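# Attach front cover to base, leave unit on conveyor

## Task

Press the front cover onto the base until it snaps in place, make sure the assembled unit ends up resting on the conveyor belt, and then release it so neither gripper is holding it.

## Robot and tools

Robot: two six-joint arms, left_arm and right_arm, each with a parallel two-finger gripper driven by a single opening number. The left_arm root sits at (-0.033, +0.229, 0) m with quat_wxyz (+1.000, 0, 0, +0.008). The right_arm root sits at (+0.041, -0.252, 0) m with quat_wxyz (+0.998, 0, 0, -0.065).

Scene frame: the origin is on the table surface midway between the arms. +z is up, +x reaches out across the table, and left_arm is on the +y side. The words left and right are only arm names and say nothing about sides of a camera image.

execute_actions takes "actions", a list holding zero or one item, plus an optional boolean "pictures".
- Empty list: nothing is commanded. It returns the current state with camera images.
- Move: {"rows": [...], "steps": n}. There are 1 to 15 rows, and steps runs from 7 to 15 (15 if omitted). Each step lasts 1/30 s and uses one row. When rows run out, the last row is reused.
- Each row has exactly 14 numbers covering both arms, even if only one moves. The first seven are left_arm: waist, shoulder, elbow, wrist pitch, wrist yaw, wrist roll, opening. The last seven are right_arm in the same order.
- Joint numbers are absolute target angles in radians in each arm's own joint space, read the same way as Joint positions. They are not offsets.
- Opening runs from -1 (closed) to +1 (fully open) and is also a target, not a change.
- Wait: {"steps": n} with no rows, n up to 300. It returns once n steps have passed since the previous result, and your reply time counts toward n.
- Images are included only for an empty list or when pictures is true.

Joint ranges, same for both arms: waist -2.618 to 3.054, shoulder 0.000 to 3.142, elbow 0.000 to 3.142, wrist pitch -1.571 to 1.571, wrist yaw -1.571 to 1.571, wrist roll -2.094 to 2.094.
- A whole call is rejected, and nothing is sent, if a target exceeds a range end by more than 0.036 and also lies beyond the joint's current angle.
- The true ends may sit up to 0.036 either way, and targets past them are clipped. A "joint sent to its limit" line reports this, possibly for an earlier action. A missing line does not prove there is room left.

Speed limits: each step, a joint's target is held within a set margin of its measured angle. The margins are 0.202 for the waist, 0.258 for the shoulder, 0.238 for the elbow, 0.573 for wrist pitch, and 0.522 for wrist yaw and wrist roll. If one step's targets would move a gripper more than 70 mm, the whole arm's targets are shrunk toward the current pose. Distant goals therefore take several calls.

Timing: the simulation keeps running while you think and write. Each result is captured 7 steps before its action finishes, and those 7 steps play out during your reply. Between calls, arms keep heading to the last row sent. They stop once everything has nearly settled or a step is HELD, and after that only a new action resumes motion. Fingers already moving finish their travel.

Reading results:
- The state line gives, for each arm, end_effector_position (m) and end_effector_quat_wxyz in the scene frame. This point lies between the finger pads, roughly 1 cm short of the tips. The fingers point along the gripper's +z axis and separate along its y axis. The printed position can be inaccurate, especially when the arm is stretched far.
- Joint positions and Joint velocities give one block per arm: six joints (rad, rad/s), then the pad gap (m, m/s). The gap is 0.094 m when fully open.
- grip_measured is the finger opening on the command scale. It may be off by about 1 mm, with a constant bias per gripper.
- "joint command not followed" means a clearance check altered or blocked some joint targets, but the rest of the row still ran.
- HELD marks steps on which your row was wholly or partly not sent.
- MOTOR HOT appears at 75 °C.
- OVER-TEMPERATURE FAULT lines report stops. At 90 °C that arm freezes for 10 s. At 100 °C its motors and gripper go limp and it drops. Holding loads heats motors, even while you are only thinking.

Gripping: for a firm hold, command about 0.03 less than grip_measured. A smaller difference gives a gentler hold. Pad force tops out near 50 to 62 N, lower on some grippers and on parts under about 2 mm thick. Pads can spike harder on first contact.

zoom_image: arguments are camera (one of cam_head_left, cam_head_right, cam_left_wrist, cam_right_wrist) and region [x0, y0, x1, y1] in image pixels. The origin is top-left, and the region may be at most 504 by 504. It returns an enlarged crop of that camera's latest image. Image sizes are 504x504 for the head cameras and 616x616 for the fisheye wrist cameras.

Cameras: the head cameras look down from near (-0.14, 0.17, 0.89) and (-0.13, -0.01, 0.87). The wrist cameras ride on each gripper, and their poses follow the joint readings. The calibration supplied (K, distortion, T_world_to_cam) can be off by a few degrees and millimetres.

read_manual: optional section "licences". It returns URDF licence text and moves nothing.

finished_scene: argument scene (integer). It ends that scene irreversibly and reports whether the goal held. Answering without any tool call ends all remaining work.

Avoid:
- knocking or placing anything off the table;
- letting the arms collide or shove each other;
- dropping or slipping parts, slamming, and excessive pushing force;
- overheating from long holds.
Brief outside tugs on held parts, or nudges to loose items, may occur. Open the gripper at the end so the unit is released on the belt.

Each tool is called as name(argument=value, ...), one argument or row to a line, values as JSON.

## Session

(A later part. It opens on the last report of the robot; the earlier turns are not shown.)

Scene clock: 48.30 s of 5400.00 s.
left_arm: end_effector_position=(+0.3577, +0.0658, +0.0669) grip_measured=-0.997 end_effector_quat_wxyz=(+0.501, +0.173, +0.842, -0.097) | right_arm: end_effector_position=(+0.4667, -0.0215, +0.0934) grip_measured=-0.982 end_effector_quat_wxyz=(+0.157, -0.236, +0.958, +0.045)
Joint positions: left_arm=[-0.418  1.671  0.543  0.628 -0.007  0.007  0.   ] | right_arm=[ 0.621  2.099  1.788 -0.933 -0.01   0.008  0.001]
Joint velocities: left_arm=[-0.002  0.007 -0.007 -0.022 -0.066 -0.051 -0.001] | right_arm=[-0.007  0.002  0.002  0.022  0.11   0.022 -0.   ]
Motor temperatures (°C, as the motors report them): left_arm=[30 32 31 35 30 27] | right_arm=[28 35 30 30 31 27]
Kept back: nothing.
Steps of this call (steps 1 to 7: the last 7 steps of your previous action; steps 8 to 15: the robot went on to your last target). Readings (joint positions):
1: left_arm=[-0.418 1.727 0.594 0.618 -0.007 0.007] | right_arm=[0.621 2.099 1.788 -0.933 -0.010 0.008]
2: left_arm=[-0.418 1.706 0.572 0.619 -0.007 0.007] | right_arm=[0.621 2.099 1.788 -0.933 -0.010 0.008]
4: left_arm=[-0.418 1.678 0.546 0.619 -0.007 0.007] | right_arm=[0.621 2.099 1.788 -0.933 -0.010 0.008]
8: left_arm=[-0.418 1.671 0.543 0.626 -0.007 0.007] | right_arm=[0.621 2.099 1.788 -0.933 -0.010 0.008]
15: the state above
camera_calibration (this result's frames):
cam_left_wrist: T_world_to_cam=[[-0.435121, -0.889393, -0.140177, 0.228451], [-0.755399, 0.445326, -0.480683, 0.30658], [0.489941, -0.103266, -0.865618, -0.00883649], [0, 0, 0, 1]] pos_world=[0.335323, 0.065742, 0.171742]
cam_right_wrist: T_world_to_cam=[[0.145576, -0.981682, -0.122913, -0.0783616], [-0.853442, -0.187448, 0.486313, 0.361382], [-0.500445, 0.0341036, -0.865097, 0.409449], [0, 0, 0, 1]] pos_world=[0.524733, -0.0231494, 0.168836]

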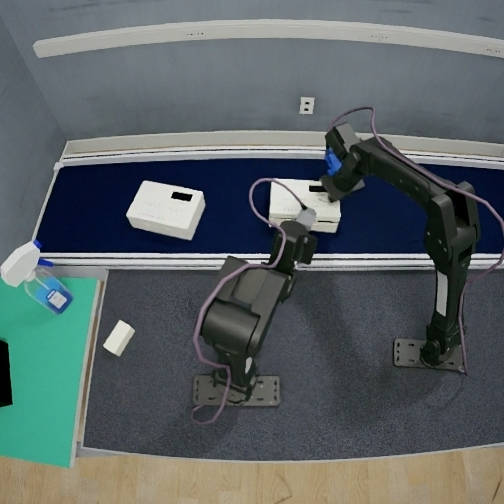

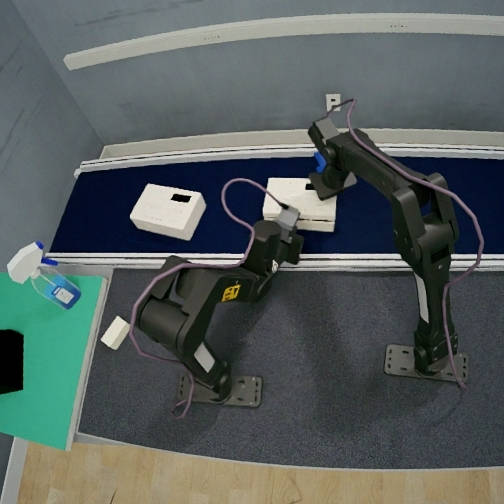

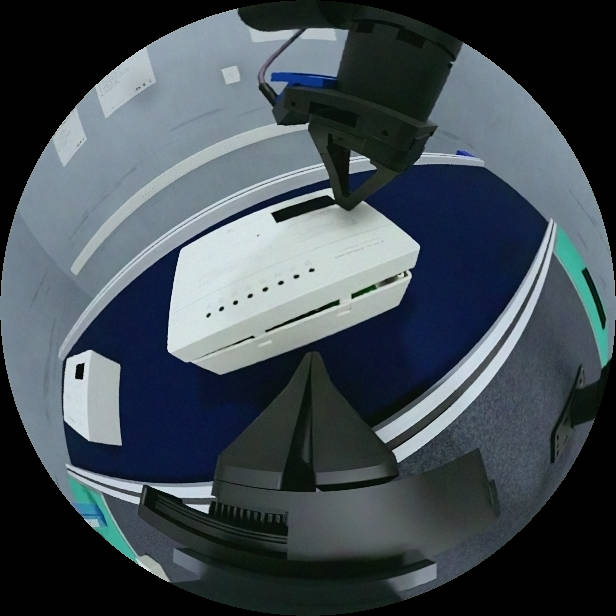

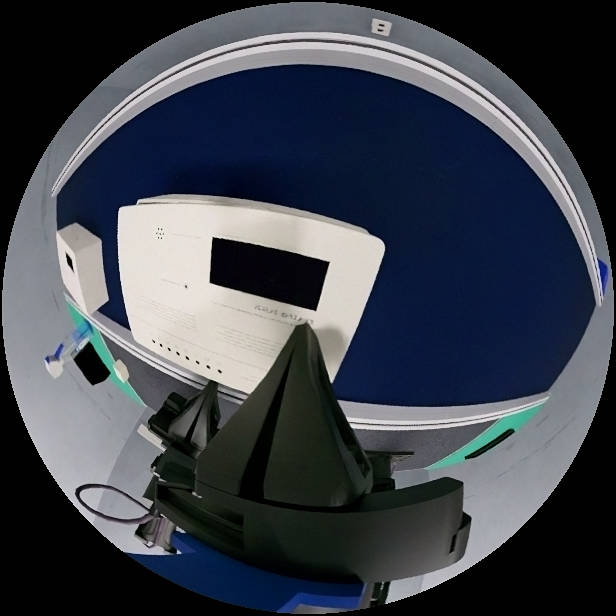

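execute_actions(
  actions=[
    {"rows":[[-0.35,1.6,0.55,0.5,0,0,-1,0.626,2.07,1.8,-0.924,0,0,-1],[-0.3,1.54,0.595,0.415,0,0,-1,0.626,2.055,1.8,-0.924,0,0,-1]],"steps":15},
  ],
)

execute_actions(
  actions=[
    {"rows":[[-0.3,1.575,0.61,0.415,0,0,-1,0.626,2.055,1.8,-0.924,0,0,-1],[-0.3,1.585,0.62,0.415,0,0,-1,0.626,2.055,1.8,-0.924,0,0,-1],[-0.3,1.595,0.63,0.415,0,0,-1,0.626,2.055,1.8,-0.924,0,0,-1],[-0.3,1.605,0.64,0.415,0,0,-1,0.626,2.055,1.8,-0.924,0,0,-1],[-0.3,1.615,0.65,0.415,0,0,-1,0.626,2.055,1.8,-0.924,0,0,-1],[-0.3,1.625,0.66,0.415,0,0,-1,0.626,2.055,1.8,-0.924,0,0,-1],[-0.3,1.64,0.675,0.415,0,0,-1,0.626,2.055,1.8,-0.924,0,0,-1]],"steps":15},
  ],
)

execute_actions(
  actions=[
    {"steps":15},
  ],
  pictures=true,
)

Scene clock: 49.10 s of 5400.00 s.
left_arm: end_effector_position=(+0.3718, +0.1144, +0.0951) grip_measured=-0.997 end_effector_quat_wxyz=(+0.507, +0.122, +0.850, -0.069) | right_arm: end_effector_position=(+0.4670, -0.0214, +0.0982) grip_measured=-0.982 end_effector_quat_wxyz=(+0.161, -0.236, +0.957, +0.046)
Joint positions: left_arm=[-0.297  1.553  0.579  0.478 -0.003  0.006  0.   ] | right_arm=[ 0.621  2.089  1.788 -0.933 -0.01   0.008  0.001]
Joint velocities: left_arm=[ 0.012 -0.042  0.042 -0.11  -0.022  0.007  0.001] | right_arm=[ 0.007 -0.037 -0.007 -0.037  0.037 -0.022 -0.001]
Motor temperatures (°C, as the motors report them): left_arm=[30 32 31 35 30 27] | right_arm=[28 35 30 30 31 27]
Steps of this call (steps 1 to 15: the robot went on to your last target; step 16: nothing new was sent; steps 17 to 24: the first 8 steps of this action). Readings (joint positions):
17: left_arm=[-0.412 1.664 0.543 0.614 -0.003 0.007] | right_arm=[0.621 2.099 1.788 -0.933 -0.010 0.008]
18: left_arm=[-0.393 1.643 0.545 0.573 0.003 0.007] | right_arm=[0.621 2.098 1.788 -0.933 -0.010 0.008]
20: left_arm=[-0.336 1.593 0.554 0.509 0.003 0.007] | right_arm=[0.621 2.095 1.788 -0.933 -0.010 0.008]
24: the state above

Scene clock: 49.60 s of 5400.00 s.
left_arm: end_effector_position=(+0.3814, +0.1117, +0.0839) grip_measured=-0.997 end_effector_quat_wxyz=(+0.486, +0.124, +0.863, -0.066) | right_arm: end_effector_position=(+0.4670, -0.0214, +0.0985) grip_measured=-0.982 end_effector_quat_wxyz=(+0.162, -0.236, +0.957, +0.046)
Joint positions: left_arm=[-0.297  1.615  0.639  0.43  -0.003  0.006  0.   ] | right_arm=[ 0.621  2.088  1.788 -0.933 -0.01   0.008  0.001]
Joint velocities: left_arm=[-0.017  0.276  0.281 -0.037 -0.007  0.022 -0.001] | right_arm=[ 0.007  0.012  0.002 -0.051 -0.051 -0.007  0.   ]
Motor temperatures (°C, as the motors report them): left_arm=[30 32 31 35 30 27] | right_arm=[28 36 30 30 31 27]
Steps of this call (steps 1 to 7: the last 7 steps of your previous action; steps 8 to 15: the first 8 steps of this action). Readings (joint positions):
8: left_arm=[-0.297 1.553 0.579 0.438 -0.003 0.006] | right_arm=[0.621 2.088 1.788 -0.933 -0.010 0.008]
9: left_arm=[-0.297 1.555 0.582 0.435 -0.003 0.006] | right_arm=[0.621 2.088 1.788 -0.933 -0.010 0.008]
11: left_arm=[-0.297 1.571 0.596 0.432 -0.003 0.006] | right_arm=[0.621 2.088 1.788 -0.933 -0.010 0.008]
15: the state above

Scene clock: 50.10 s of 5400.00 s.
left_arm: end_effector_position=(+0.3843, +0.1108, +0.0838) grip_measured=-0.997 end_effector_quat_wxyz=(+0.486, +0.124, +0.863, -0.066) | right_arm: end_effector_position=(+0.4670, -0.0214, +0.0985) grip_measured=-0.982 end_effector_quat_wxyz=(+0.162, -0.236, +0.957, +0.046)
Joint positions: left_arm=[-0.297  1.627  0.651  0.43  -0.003  0.006  0.   ] | right_arm=[ 0.621  2.088  1.788 -0.933 -0.01   0.008  0.001]
Joint velocities: left_arm=[-0.002  0.012  0.007 -0.037 -0.007 -0.007 -0.   ] | right_arm=[-0.002  0.002  0.007  0.007 -0.022  0.007 -0.   ]
Motor temperatures (°C, as the motors report them): left_arm=[30 32 31 35 30 27] | right_arm=[28 36 30 30 31 27]
Kept back: nothing.
Steps of this call (steps 1 to 7: the last 7 steps of your previous action; steps 8 to 15: the robot went on to your last target). Readings (joint positions):
1: left_arm=[-0.297 1.622 0.646 0.430 -0.003 0.006] | right_arm=[0.621 2.088 1.788 -0.933 -0.010 0.008]
2: left_arm=[-0.297 1.626 0.649 0.430 -0.003 0.006] | right_arm=[0.621 2.088 1.788 -0.933 -0.010 0.008]
4: left_arm=[-0.297 1.627 0.651 0.430 -0.003 0.006] | right_arm=[0.621 2.088 1.788 -0.933 -0.010 0.008]
8: left_arm=[-0.297 1.627 0.651 0.430 -0.003 0.006] | right_arm=[0.621 2.088 1.788 -0.933 -0.010 0.008]
15: the state above
camera_calibration (this result's frames):
cam_left_wrist: T_world_to_cam=[[-0.333553, -0.932979, -0.135249, 0.247824], [-0.823829, 0.358214, -0.439304, 0.347184], [0.458309, -0.0351095, -0.888099, 0.00394435], [0, 0, 0, 1]] pos_world=[0.366875, 0.106987, 0.18954]
cam_right_wrist: T_world_to_cam=[[0.146793, -0.981032, -0.126598, -0.0778373], [-0.858143, -0.189957, 0.476978, 0.362157], [-0.491979, 0.0386219, -0.86975, 0.410604], [0, 0, 0, 1]] pos_world=[0.524217, -0.0234249, 0.174528]

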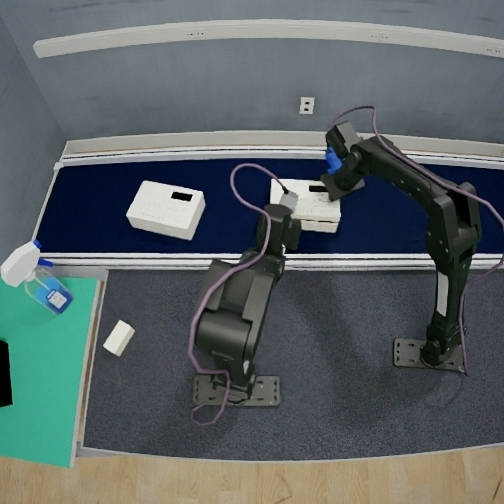

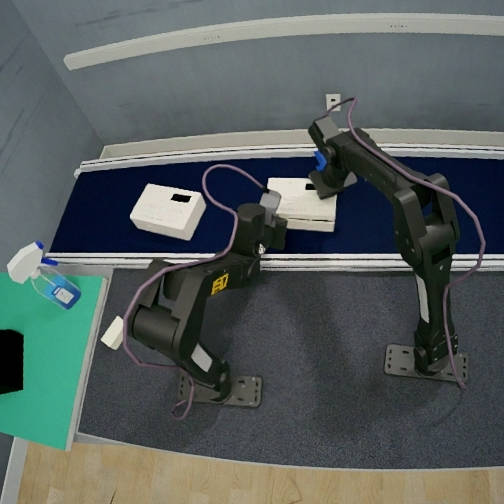

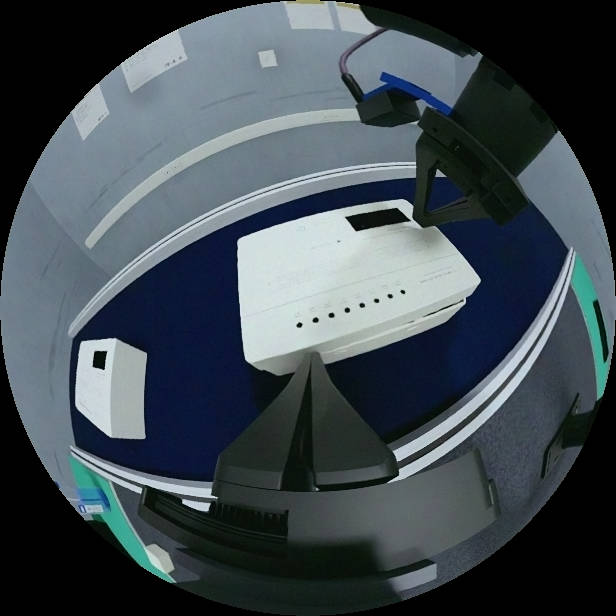

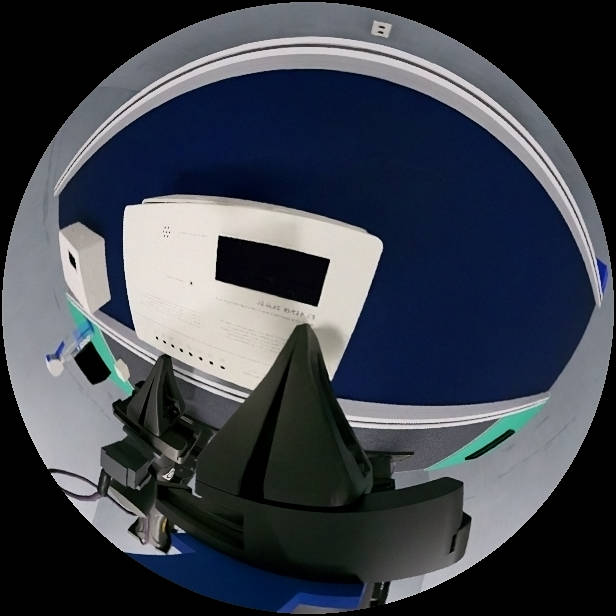

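execute_actions(
  actions=[
    {"rows":[[-0.3,1.64,0.675,0.39,0,0,-1,0.626,2.055,1.8,-0.924,0,0,-1],[-0.3,1.64,0.675,0.39,0,0,-1,0.626,2.055,1.8,-0.924,0,0,-1],[-0.3,1.64,0.675,0.39,0,0,-1,0.626,2.055,1.8,-0.924,0,0,-1],[-0.3,1.65,0.685,0.39,0,0,-1,0.626,2.055,1.8,-0.924,0,0,-1],[-0.3,1.66,0.695,0.39,0,0,-1,0.626,2.055,1.8,-0.924,0,0,-1],[-0.3,1.67,0.705,0.39,0,0,-1,0.626,2.055,1.8,-0.924,0,0,-1],[-0.3,1.68,0.715,0.39,0,0,-1,0.626,2.055,1.8,-0.924,0,0,-1]],"steps":15},
  ],
)

execute_actions(
  actions=[
    {"steps":15},
  ],
  pictures=true,
)

Scene clock: 50.93 s of 5400.00 s.
left_arm: end_effector_position=(+0.3888, +0.1095, +0.0785) grip_measured=-0.997 end_effector_quat_wxyz=(+0.476, +0.125, +0.868, -0.064) | right_arm: end_effector_position=(+0.4670, -0.0214, +0.0985) grip_measured=-0.982 end_effector_quat_wxyz=(+0.162, -0.236, +0.957, +0.046)
Joint positions: left_arm=[-0.297  1.656  0.68   0.407 -0.003  0.006  0.   ] | right_arm=[ 0.621  2.088  1.788 -0.933 -0.01   0.008  0.001]
Joint velocities: left_arm=[-0.007  0.222  0.212 -0.007  0.051  0.066 -0.   ] | right_arm=[ 0.007 -0.002 -0.007  0.037 -0.066 -0.081 -0.   ]
Motor temperatures (°C, as the motors report them): left_arm=[30 32 31 35 30 27] | right_arm=[28 36 30 30 31 27]
Steps of this call (steps 1 to 15: the robot went on to your last target; steps 16 to 17: nothing new was sent; steps 18 to 25: the first 8 steps of this action). Readings (joint positions):
18: left_arm=[-0.297 1.627 0.651 0.427 -0.003 0.006] | right_arm=[0.621 2.088 1.788 -0.933 -0.010 0.008]
19: left_arm=[-0.297 1.627 0.651 0.424 -0.003 0.006] | right_arm=[0.621 2.088 1.788 -0.933 -0.010 0.008]
21: left_arm=[-0.297 1.627 0.651 0.416 -0.003 0.006] | right_arm=[0.621 2.088 1.788 -0.933 -0.010 0.008]
25: the state above

Scene clock: 51.43 s of 5400.00 s.
left_arm: end_effector_position=(+0.3908, +0.1089, +0.0772) grip_measured=-0.997 end_effector_quat_wxyz=(+0.474, +0.125, +0.869, -0.064) | right_arm: end_effector_position=(+0.4670, -0.0214, +0.0985) grip_measured=-0.982 end_effector_quat_wxyz=(+0.162, -0.236, +0.957, +0.046)
Joint positions: left_arm=[-0.297  1.666  0.689  0.405 -0.003  0.006  0.   ] | right_arm=[ 0.621  2.088  1.788 -0.933 -0.01   0.008  0.001]
Joint velocities: left_arm=[-0.007 -0.017 -0.017 -0.066  0.007 -0.051 -0.   ] | right_arm=[-0.007  0.002 -0.002 -0.007 -0.007 -0.081 -0.001]
Motor temperatures (°C, as the motors report them): left_arm=[30 31 31 35 30 27] | right_arm=[28 36 30 30 31 27]
Kept back: nothing.
Steps of this call (steps 1 to 7: the last 7 steps of your previous action; steps 8 to 15: the robot went on to your last target). Readings (joint positions):
1: left_arm=[-0.297 1.662 0.686 0.406 -0.003 0.006] | right_arm=[0.621 2.088 1.788 -0.933 -0.010 0.008]
2: left_arm=[-0.297 1.665 0.688 0.406 -0.003 0.006] | right_arm=[0.621 2.088 1.788 -0.933 -0.010 0.008]
4: left_arm=[-0.297 1.666 0.689 0.405 -0.003 0.006] | right_arm=[0.621 2.088 1.788 -0.933 -0.010 0.008]
8: left_arm=[-0.297 1.666 0.689 0.405 -0.003 0.006] | right_arm=[0.621 2.088 1.788 -0.933 -0.010 0.008]
15: the state above
camera_calibration (this result's frames):
cam_left_wrist: T_world_to_cam=[[-0.336953, -0.932, -0.133563, 0.248451], [-0.834643, 0.361329, -0.415707, 0.352403], [0.435699, -0.0285963, -0.899638, 0.00409505], [0, 0, 0, 1]] pos_world=[0.376063, 0.10434, 0.183364]
cam_right_wrist: T_world_to_cam=[[0.146793, -0.981032, -0.126598, -0.0778373], [-0.858143, -0.189957, 0.476978, 0.362157], [-0.491979, 0.0386219, -0.86975, 0.410604], [0, 0, 0, 1]] pos_world=[0.524217, -0.0234249, 0.174528]

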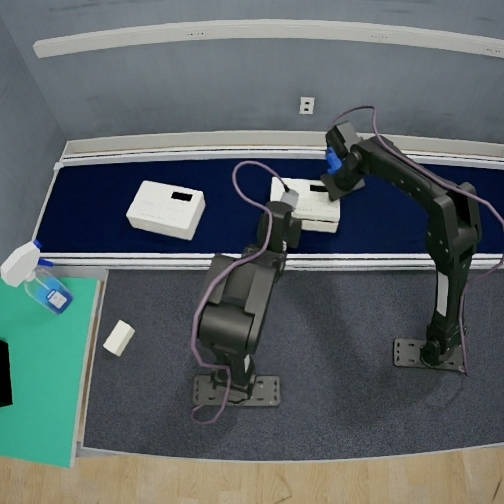

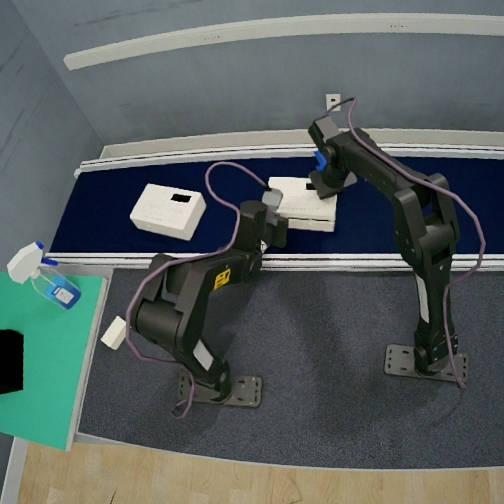

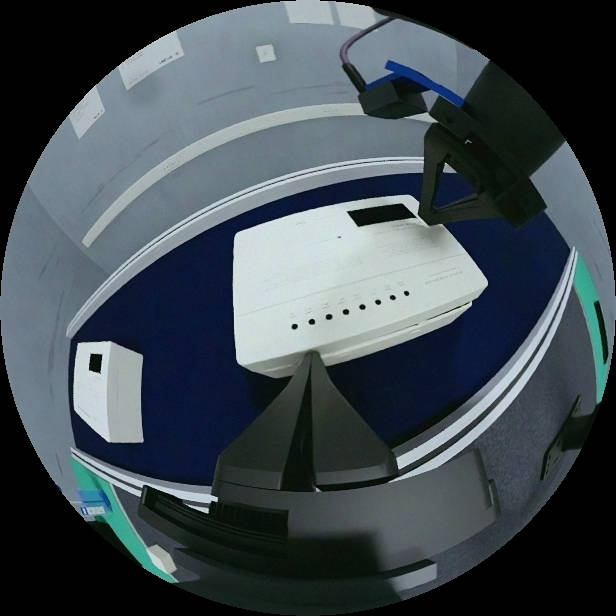

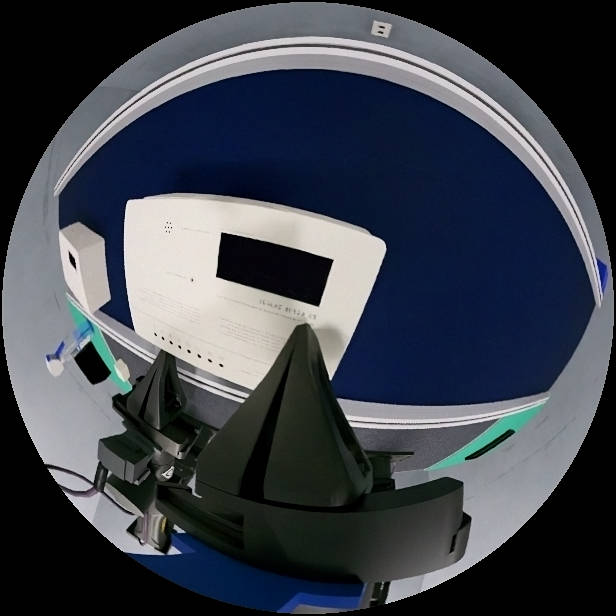

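execute_actions(
  actions=[
    {"rows":[[-0.3,1.55,0.6,0.42,0,0,-1,0.626,2.055,1.8,-0.924,0,0,-1]],"steps":15},
  ],
)

execute_actions(
  actions=[
    {"steps":10},
  ],
  pictures=true,
)

zoom_image(
  camera="cam_left_wrist",
  region=[200,180,520,420],
)

execute_actions(
  actions=[
    {"rows":[[-0.234,1.6,1.2,-0.3,0,0,-1,0.626,2.055,1.8,-0.924,0,0,-1]],"steps":15},
  ],
)

execute_actions(
  actions=[
    {"rows":[[-0.234,1.7,1.45,-0.6,0,0,-1,0.626,2.055,1.8,-0.924,0,0,-1],[-0.234,1.75,1.55,-0.7,0,0,-1,0.626,2.055,1.8,-0.924,0,0,-1],[-0.234,1.8,1.65,-0.8,0,0,-1,0.626,2.055,1.8,-0.924,0,0,-1],[-0.234,1.85,1.72,-0.88,0,0,-1,0.626,2.055,1.8,-0.924,0,0,-1],[-0.234,1.9,1.78,-0.93,0,0,-1,0.626,2.055,1.8,-0.924,0,0,-1],[-0.234,1.95,1.79,-0.95,0,0,-1,0.626,2.055,1.8,-0.924,0,0,-1],[-0.234,2.0,1.79,-0.95,0,0,-1,0.626,2.055,1.8,-0.924,0,0,-1],[-0.234,2.03,1.79,-0.95,0,0,-1,0.626,2.055,1.8,-0.924,0,0,-1]],"steps":15},
  ],
)

execute_actions(
  actions=[
    {"steps":25},
  ],
  pictures=true,
)

Scene clock: 52.27 s of 5400.00 s.
left_arm: end_effector_position=(+0.3745, +0.1136, +0.0913) grip_measured=-0.997 end_effector_quat_wxyz=(+0.491, +0.123, +0.860, -0.066) | right_arm: end_effector_position=(+0.4670, -0.0214, +0.0985) grip_measured=-0.982 end_effector_quat_wxyz=(+0.162, -0.236, +0.957, +0.046)
Joint positions: left_arm=[-0.297  1.568  0.614  0.42  -0.003  0.006  0.   ] | right_arm=[ 0.621  2.088  1.788 -0.933 -0.01   0.008  0.001]
Joint velocities: left_arm=[-0.007  0.007 -0.022  0.007  0.007  0.066 -0.001] | right_arm=[-0.007  0.002 -0.012 -0.051 -0.022 -0.007 -0.   ]
Motor temperatures (°C, as the motors report them): left_arm=[30 31 31 35 30 27] | right_arm=[28 36 30 30 31 27]
Steps of this call (steps 1 to 15: the robot went on to your last target; steps 16 to 17: nothing new was sent; steps 18 to 25: the first 8 steps of this action). Readings (joint positions):
18: left_arm=[-0.297 1.656 0.678 0.411 -0.003 0.006] | right_arm=[0.621 2.088 1.788 -0.933 -0.010 0.008]
19: left_arm=[-0.297 1.629 0.654 0.412 -0.003 0.006] | right_arm=[0.621 2.088 1.788 -0.933 -0.010 0.008]
21: left_arm=[-0.297 1.583 0.619 0.412 -0.003 0.006] | right_arm=[0.621 2.088 1.788 -0.933 -0.010 0.008]
25: the state above

Scene clock: 52.60 s of 5400.00 s.
left_arm: end_effector_position=(+0.3746, +0.1136, +0.0914) grip_measured=-0.997 end_effector_quat_wxyz=(+0.492, +0.123, +0.859, -0.066) | right_arm: end_effector_position=(+0.4670, -0.0214, +0.0985) grip_measured=-0.982 end_effector_quat_wxyz=(+0.162, -0.236, +0.957, +0.046)
Joint positions: left_arm=[-0.297  1.568  0.614  0.42  -0.003  0.006  0.   ] | right_arm=[ 0.621  2.088  1.788 -0.933 -0.01   0.008  0.001]
Joint velocities: left_arm=[ 0.002 -0.002  0.007 -0.037  0.007 -0.037 -0.   ] | right_arm=[-0.017  0.002 -0.007 -0.066 -0.007  0.037  0.   ]
Motor temperatures (°C, as the motors report them): left_arm=[30 31 31 35 30 27] | right_arm=[28 36 30 30 31 27]
Kept back: nothing.
Steps of this call (steps 1 to 7: the last 7 steps of your previous action; steps 8 to 10: the robot went on to your last target). Readings (joint positions):
1: left_arm=[-0.297 1.568 0.614 0.420 -0.003 0.006] | right_arm=[0.621 2.088 1.788 -0.933 -0.010 0.008]
2: left_arm=[-0.297 1.568 0.614 0.420 -0.003 0.006] | right_arm=[0.621 2.088 1.788 -0.933 -0.010 0.008]
4: left_arm=[-0.297 1.568 0.614 0.420 -0.003 0.006] | right_arm=[0.621 2.088 1.788 -0.933 -0.010 0.008]
8: left_arm=[-0.297 1.568 0.614 0.420 -0.003 0.006] | right_arm=[0.621 2.088 1.788 -0.933 -0.010 0.008]
10: the state above
camera_calibration (this result's frames):
cam_left_wrist: T_world_to_cam=[[-0.331813, -0.933481, -0.136068, 0.247702], [-0.818117, 0.356568, -0.451158, 0.340675], [0.469665, -0.0383806, -0.88201, 0.0107713], [0, 0, 0, 1]] pos_world=[0.355844, 0.110164, 0.196903]
cam_right_wrist: T_world_to_cam=[[0.146793, -0.981032, -0.126598, -0.0778373], [-0.858143, -0.189957, 0.476978, 0.362157], [-0.491979, 0.0386219, -0.86975, 0.410604], [0, 0, 0, 1]] pos_world=[0.524217, -0.0234249, 0.174528]

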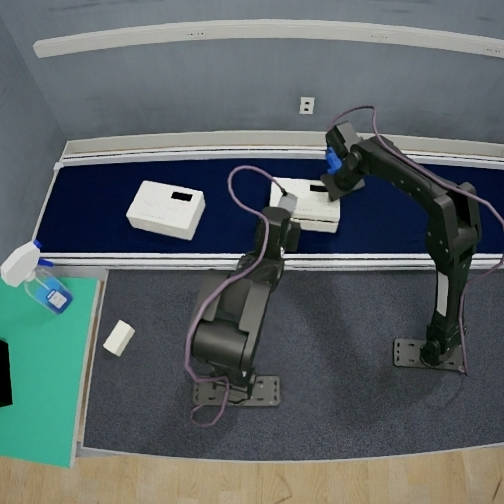

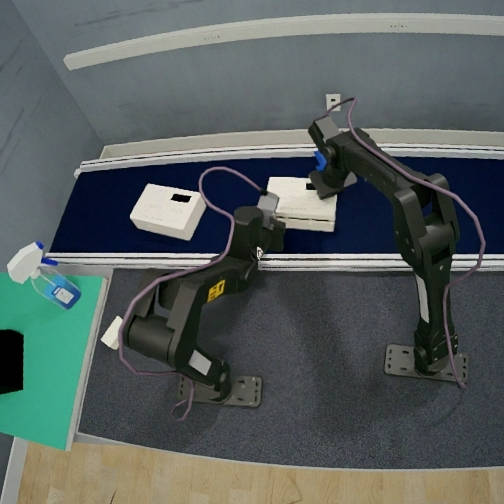

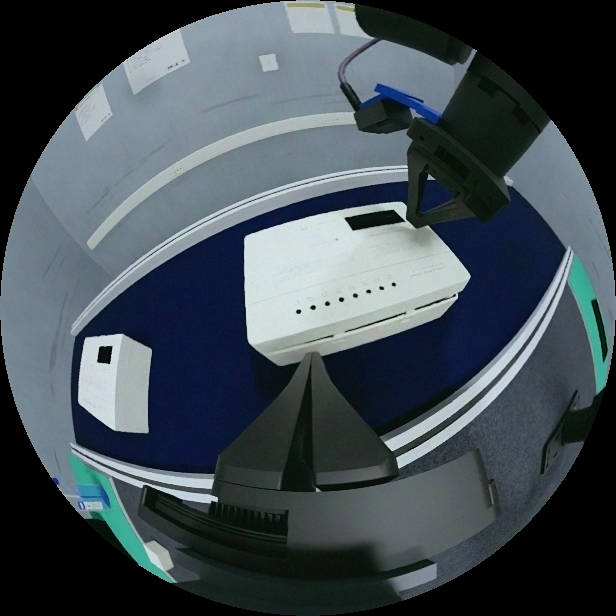

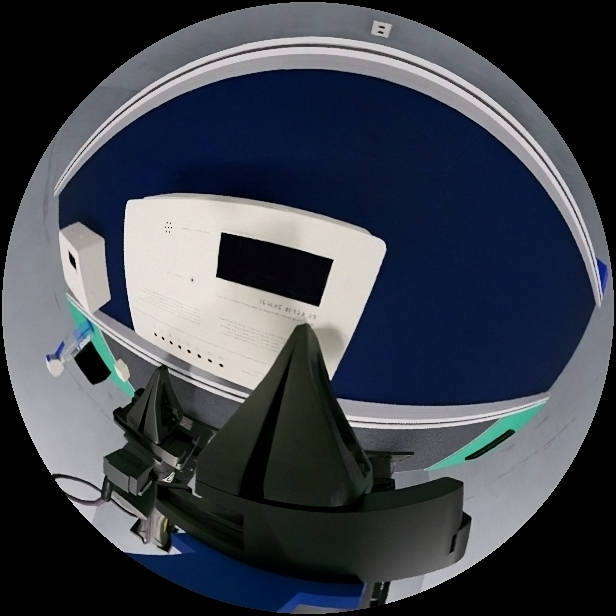

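Region (200, 180, 520, 420) of cam_left_wrist's 616x616 image, scaled by 1.575, with more detail than that image has; it fills the top 378 rows of this view, and the rest is white.

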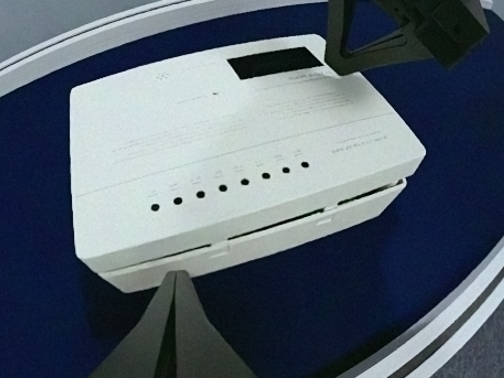

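Scene clock: 52.87 s of 5400.00 s.
left_arm: end_effector_position=(+0.4310, +0.1262, +0.1755) grip_measured=-0.997 end_effector_quat_wxyz=(+0.446, +0.101, +0.888, -0.048) | right_arm: end_effector_position=(+0.4670, -0.0214, +0.0985) grip_measured=-0.982 end_effector_quat_wxyz=(+0.162, -0.236, +0.957, +0.046)
Joint positions: left_arm=[-0.237  1.612  1.138 -0.165  0.001  0.006  0.   ] | right_arm=[ 0.621  2.088  1.788 -0.933 -0.01   0.008  0.001]
Joint velocities: left_arm=[-0.002 -0.129  1.375 -0.198  0.007  0.037 -0.001] | right_arm=[-0.012 -0.012 -0.007 -0.11  -0.022 -0.066 -0.001]
Motor temperatures (°C, as the motors report them): left_arm=[30 32 31 35 30 27] | right_arm=[28 36 30 30 31 27]
Steps of this call (steps 1 to 8: the first 8 steps of this action). Readings (joint positions):
1: left_arm=[-0.291 1.569 0.652 0.330 -0.000 0.006] | right_arm=[0.621 2.088 1.788 -0.933 -0.010 0.008]
2: left_arm=[-0.280 1.582 0.720 0.201 0.001 0.006] | right_arm=[0.621 2.088 1.788 -0.933 -0.010 0.008]
4: left_arm=[-0.254 1.607 0.868 0.007 0.001 0.006] | right_arm=[0.621 2.088 1.788 -0.933 -0.010 0.008]
8: the state above

Scene clock: 53.37 s of 5400.00 s.
left_arm: end_effector_position=(+0.4701, +0.1174, +0.1841) grip_measured=-0.997 end_effector_quat_wxyz=(+0.319, +0.107, +0.941, -0.035) | right_arm: end_effector_position=(+0.4670, -0.0214, +0.0985) grip_measured=-0.982 end_effector_quat_wxyz=(+0.162, -0.236, +0.957, +0.046)
Joint positions: left_arm=[-0.237  1.931  1.755 -0.741  0.001  0.006  0.   ] | right_arm=[ 0.621  2.088  1.788 -0.933 -0.01   0.008  0.001]
Joint velocities: left_arm=[ 0.012  0.989  0.847 -0.755  0.022  0.022 -0.   ] | right_arm=[-0.007 -0.007  0.012 -0.095 -0.051 -0.037  0.001]
Motor temperatures (°C, as the motors report them): left_arm=[30 31 31 35 30 27] | right_arm=[28 36 30 30 31 27]
Steps of this call (steps 1 to 7: the last 7 steps of your previous action; steps 8 to 15: the first 8 steps of this action). Readings (joint positions):
8: left_arm=[-0.237 1.609 1.243 -0.310 0.001 0.006] | right_arm=[0.621 2.088 1.788 -0.933 -0.010 0.008]
9: left_arm=[-0.237 1.648 1.318 -0.399 0.001 0.006] | right_arm=[0.621 2.088 1.788 -0.933 -0.010 0.008]
11: left_arm=[-0.237 1.746 1.488 -0.543 0.001 0.006] | right_arm=[0.621 2.088 1.788 -0.933 -0.010 0.008]
15: the state above

Scene clock: 54.20 s of 5400.00 s.
left_arm: end_effector_position=(+0.4364, +0.1250, +0.1130) grip_measured=-0.997 end_effector_quat_wxyz=(+0.179, +0.111, +0.977, -0.020) | right_arm: end_effector_position=(+0.4670, -0.0214, +0.0985) grip_measured=-0.982 end_effector_quat_wxyz=(+0.162, -0.236, +0.957, +0.046)
Joint positions: left_arm=[-0.237  2.047  1.776 -0.938  0.001  0.006  0.   ] | right_arm=[ 0.621  2.088  1.788 -0.933 -0.01   0.008  0.001]
Joint velocities: left_arm=[ 0.007  0.007 -0.002  0.051 -0.051  0.037 -0.   ] | right_arm=[ 0.007  0.002  0.017 -0.066 -0.037 -0.022 -0.001]
Motor temperatures (°C, as the motors report them): left_arm=[30 32 31 35 30 27] | right_arm=[28 37 30 30 31 27]
Kept back: nothing.
Steps of this call (steps 1 to 7: the last 7 steps of your previous action; steps 8 to 25: the robot went on to your last target). Readings (joint positions):
1: left_arm=[-0.237 1.961 1.773 -0.765 0.001 0.006] | right_arm=[0.621 2.088 1.788 -0.933 -0.010 0.008]
2: left_arm=[-0.237 1.985 1.776 -0.790 0.001 0.006] | right_arm=[0.621 2.088 1.788 -0.933 -0.010 0.008]
4: left_arm=[-0.237 2.023 1.776 -0.848 0.001 0.006] | right_arm=[0.621 2.088 1.788 -0.933 -0.010 0.008]
8: left_arm=[-0.237 2.049 1.776 -0.914 0.001 0.006] | right_arm=[0.621 2.088 1.788 -0.933 -0.010 0.008]
25: the state above
camera_calibration (this result's frames):
cam_left_wrist: T_world_to_cam=[[-0.34689, -0.935689, -0.0644447, 0.280542], [-0.922898, 0.32829, 0.201206, 0.372454], [-0.16711, 0.129272, -0.977427, 0.268965], [0, 0, 0, 1]] pos_world=[0.486001, 0.105457, 0.206033]
cam_right_wrist: T_world_to_cam=[[0.146793, -0.981032, -0.126598, -0.0778373], [-0.858143, -0.189957, 0.476978, 0.362157], [-0.491979, 0.0386219, -0.86975, 0.410604], [0, 0, 0, 1]] pos_world=[0.524217, -0.0234249, 0.174528]

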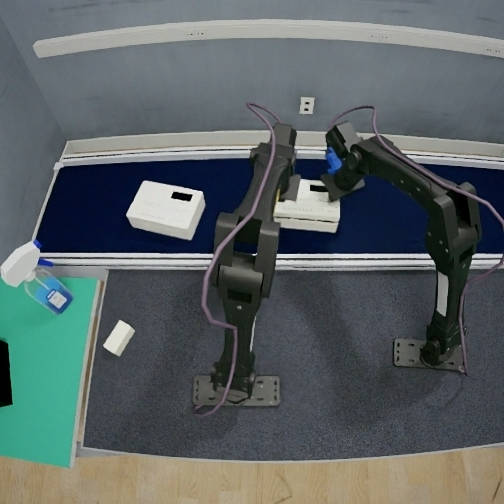

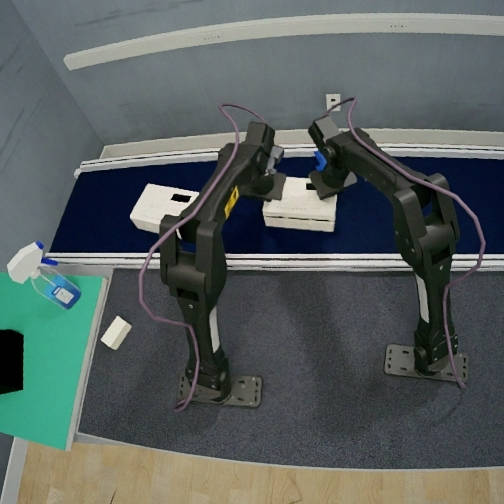

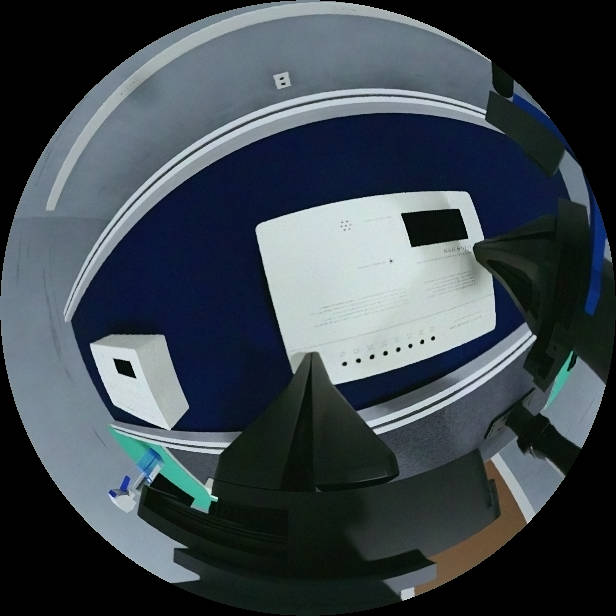

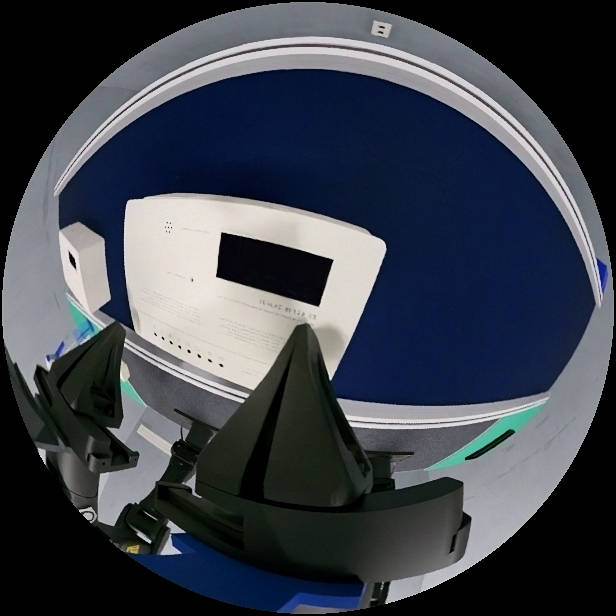

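Both arms press down gradually.

execute_actions(
  actions=[
    {"rows":[[-0.25,2.06,1.79,-0.93,0,0,-1,0.626,2.09,1.8,-0.924,0,0,-1],[-0.25,2.07,1.79,-0.93,0,0,-1,0.626,2.095,1.8,-0.924,0,0,-1],[-0.25,2.08,1.79,-0.93,0,0,-1,0.626,2.1,1.8,-0.924,0,0,-1],[-0.25,2.09,1.79,-0.93,0,0,-1,0.626,2.105,1.8,-0.924,0,0,-1],[-0.25,2.1,1.79,-0.93,0,0,-1,0.626,2.11,1.8,-0.924,0,0,-1],[-0.25,2.11,1.79,-0.93,0,0,-1,0.626,2.115,1.8,-0.924,0,0,-1],[-0.25,2.12,1.79,-0.93,0,0,-1,0.626,2.125,1.8,-0.924,0,0,-1],[-0.25,2.13,1.79,-0.93,0,0,-1,0.626,2.135,1.8,-0.924,0,0,-1],[-0.25,2.14,1.79,-0.93,0,0,-1,0.626,2.145,1.8,-0.924,0,0,-1],[-0.25,2.15,1.79,-0.93,0,0,-1,0.626,2.155,1.8,-0.924,0,0,-1],[-0.25,2.16,1.79,-0.93,0,0,-1,0.626,2.165,1.8,-0.924,0,0,-1],[-0.25,2.17,1.79,-0.93,0,0,-1,0.626,2.175,1.8,-0.924,0,0,-1]],"steps":15},
  ],
)

execute_actions(
  actions=[
    {"steps":15},
  ],
  pictures=true,
)

zoom_image(
  camera="cam_head_right",
  region=[250,160,370,250],
)

Scene clock: 55.13 s of 5400.00 s.
left_arm: end_effector_position=(+0.4372, +0.1248, +0.0945) grip_measured=-0.997 end_effector_quat_wxyz=(+0.162, +0.112, +0.980, -0.018) | right_arm: end_effector_position=(+0.4669, -0.0214, +0.0926) grip_measured=-0.982 end_effector_quat_wxyz=(+0.156, -0.236, +0.958, +0.045)
Joint positions: left_arm=[-0.237  2.089  1.776 -0.931  0.001  0.006  0.   ] | right_arm=[ 0.621  2.102  1.789 -0.933 -0.01   0.008  0.001]
Joint velocities: left_arm=[-0.007  0.369 -0.017  0.022 -0.037 -0.051  0.   ] | right_arm=[ 0.007  0.002  0.046  0.037 -0.022 -0.007 -0.001]
Motor temperatures (°C, as the motors report them): left_arm=[30 32 32 35 30 27] | right_arm=[28 37 30 30 31 27]
Steps of this call (steps 1 to 15: the robot went on to your last target; steps 16 to 20: nothing new was sent; steps 21 to 28: the first 8 steps of this action). Readings (joint positions):
21: left_arm=[-0.237 2.047 1.776 -0.938 0.001 0.006] | right_arm=[0.621 2.088 1.788 -0.933 -0.010 0.008]
22: left_arm=[-0.237 2.047 1.776 -0.937 0.001 0.006] | right_arm=[0.621 2.088 1.788 -0.933 -0.010 0.008]
24: left_arm=[-0.237 2.052 1.776 -0.935 0.001 0.006] | right_arm=[0.621 2.089 1.788 -0.933 -0.010 0.008]
28: the state above

Scene clock: 55.63 s of 5400.00 s.
left_arm: end_effector_position=(+0.4416, +0.1230, +0.0808) grip_measured=-0.998 end_effector_quat_wxyz=(+0.154, +0.113, +0.981, -0.017) | right_arm: end_effector_position=(+0.4726, -0.0186, +0.0871) grip_measured=-0.983 end_effector_quat_wxyz=(+0.158, -0.236, +0.958, +0.044)
Joint positions: left_arm=[-0.239  2.128  1.788 -0.919  0.     0.006  0.   ] | right_arm=[ 0.621  2.126  1.804 -0.919 -0.008  0.008  0.001]
Joint velocities: left_arm=[ 0.002 -0.007 -0.022 -0.051  0.022 -0.037 -0.   ] | right_arm=[-0.007  0.012  0.002 -0.022 -0.051  0.022 -0.001]
Motor temperatures (°C, as the motors report them): left_arm=[30 32 32 35 30 27] | right_arm=[28 37 30 30 31 27]
Kept back: nothing.
Steps of this call (steps 1 to 7: the last 7 steps of your previous action; steps 8 to 15: the robot went on to your last target). Readings (joint positions):
1: left_arm=[-0.237 2.102 1.777 -0.931 0.001 0.006] | right_arm=[0.621 2.103 1.791 -0.930 -0.009 0.008]
2: left_arm=[-0.237 2.103 1.781 -0.930 0.001 0.006] | right_arm=[0.621 2.108 1.791 -0.929 -0.009 0.008]
4: left_arm=[-0.237 2.113 1.782 -0.923 0.001 0.006] | right_arm=[0.621 2.113 1.796 -0.930 -0.008 0.008]
8: left_arm=[-0.238 2.128 1.788 -0.920 0.001 0.006] | right_arm=[0.621 2.125 1.804 -0.922 -0.008 0.008]
15: the state above
camera_calibration (this result's frames):
cam_left_wrist: T_world_to_cam=[[-0.351128, -0.934518, -0.0581809, 0.279641], [-0.911327, 0.326829, 0.250333, 0.375469], [-0.214925, 0.140921, -0.96641, 0.257423], [0, 0, 0, 1]] pos_world=[0.495692, 0.102339, 0.171054]
cam_right_wrist: T_world_to_cam=[[0.145566, -0.981699, -0.122792, -0.0771442], [-0.854901, -0.187279, 0.483809, 0.370888], [-0.497951, 0.0345488, -0.866517, 0.405826], [0, 0, 0, 1]] pos_world=[0.530383, -0.0202936, 0.162744]

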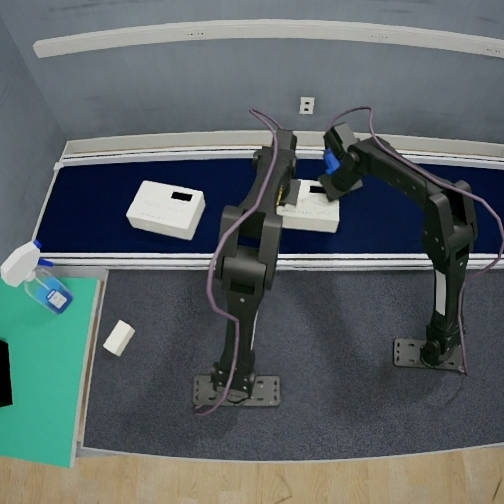

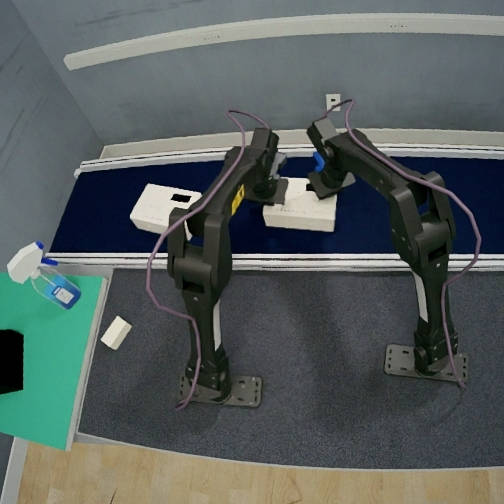

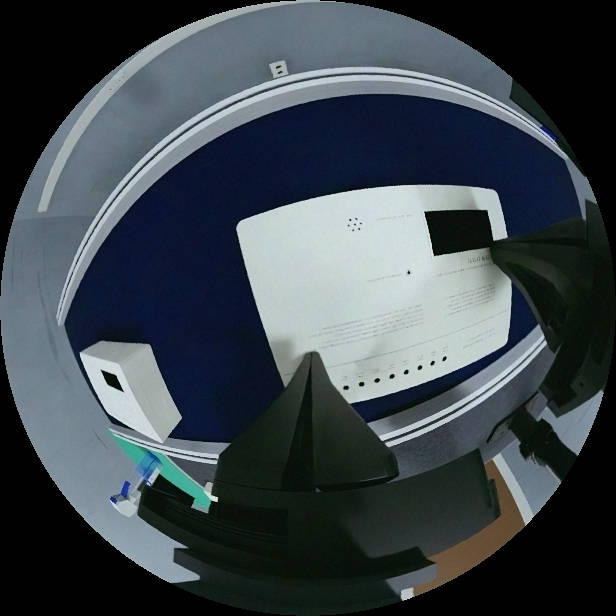

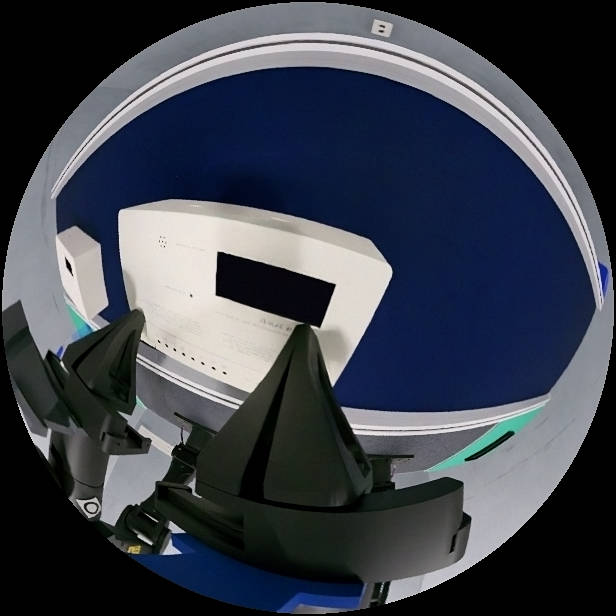

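Region (250, 160, 370, 250) of cam_head_right's 504x504 image, scaled by 4.200, with more detail than that image has; it fills the top 378 rows of this view, and the rest is white.

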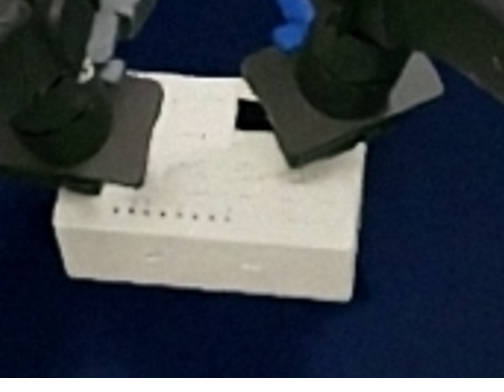

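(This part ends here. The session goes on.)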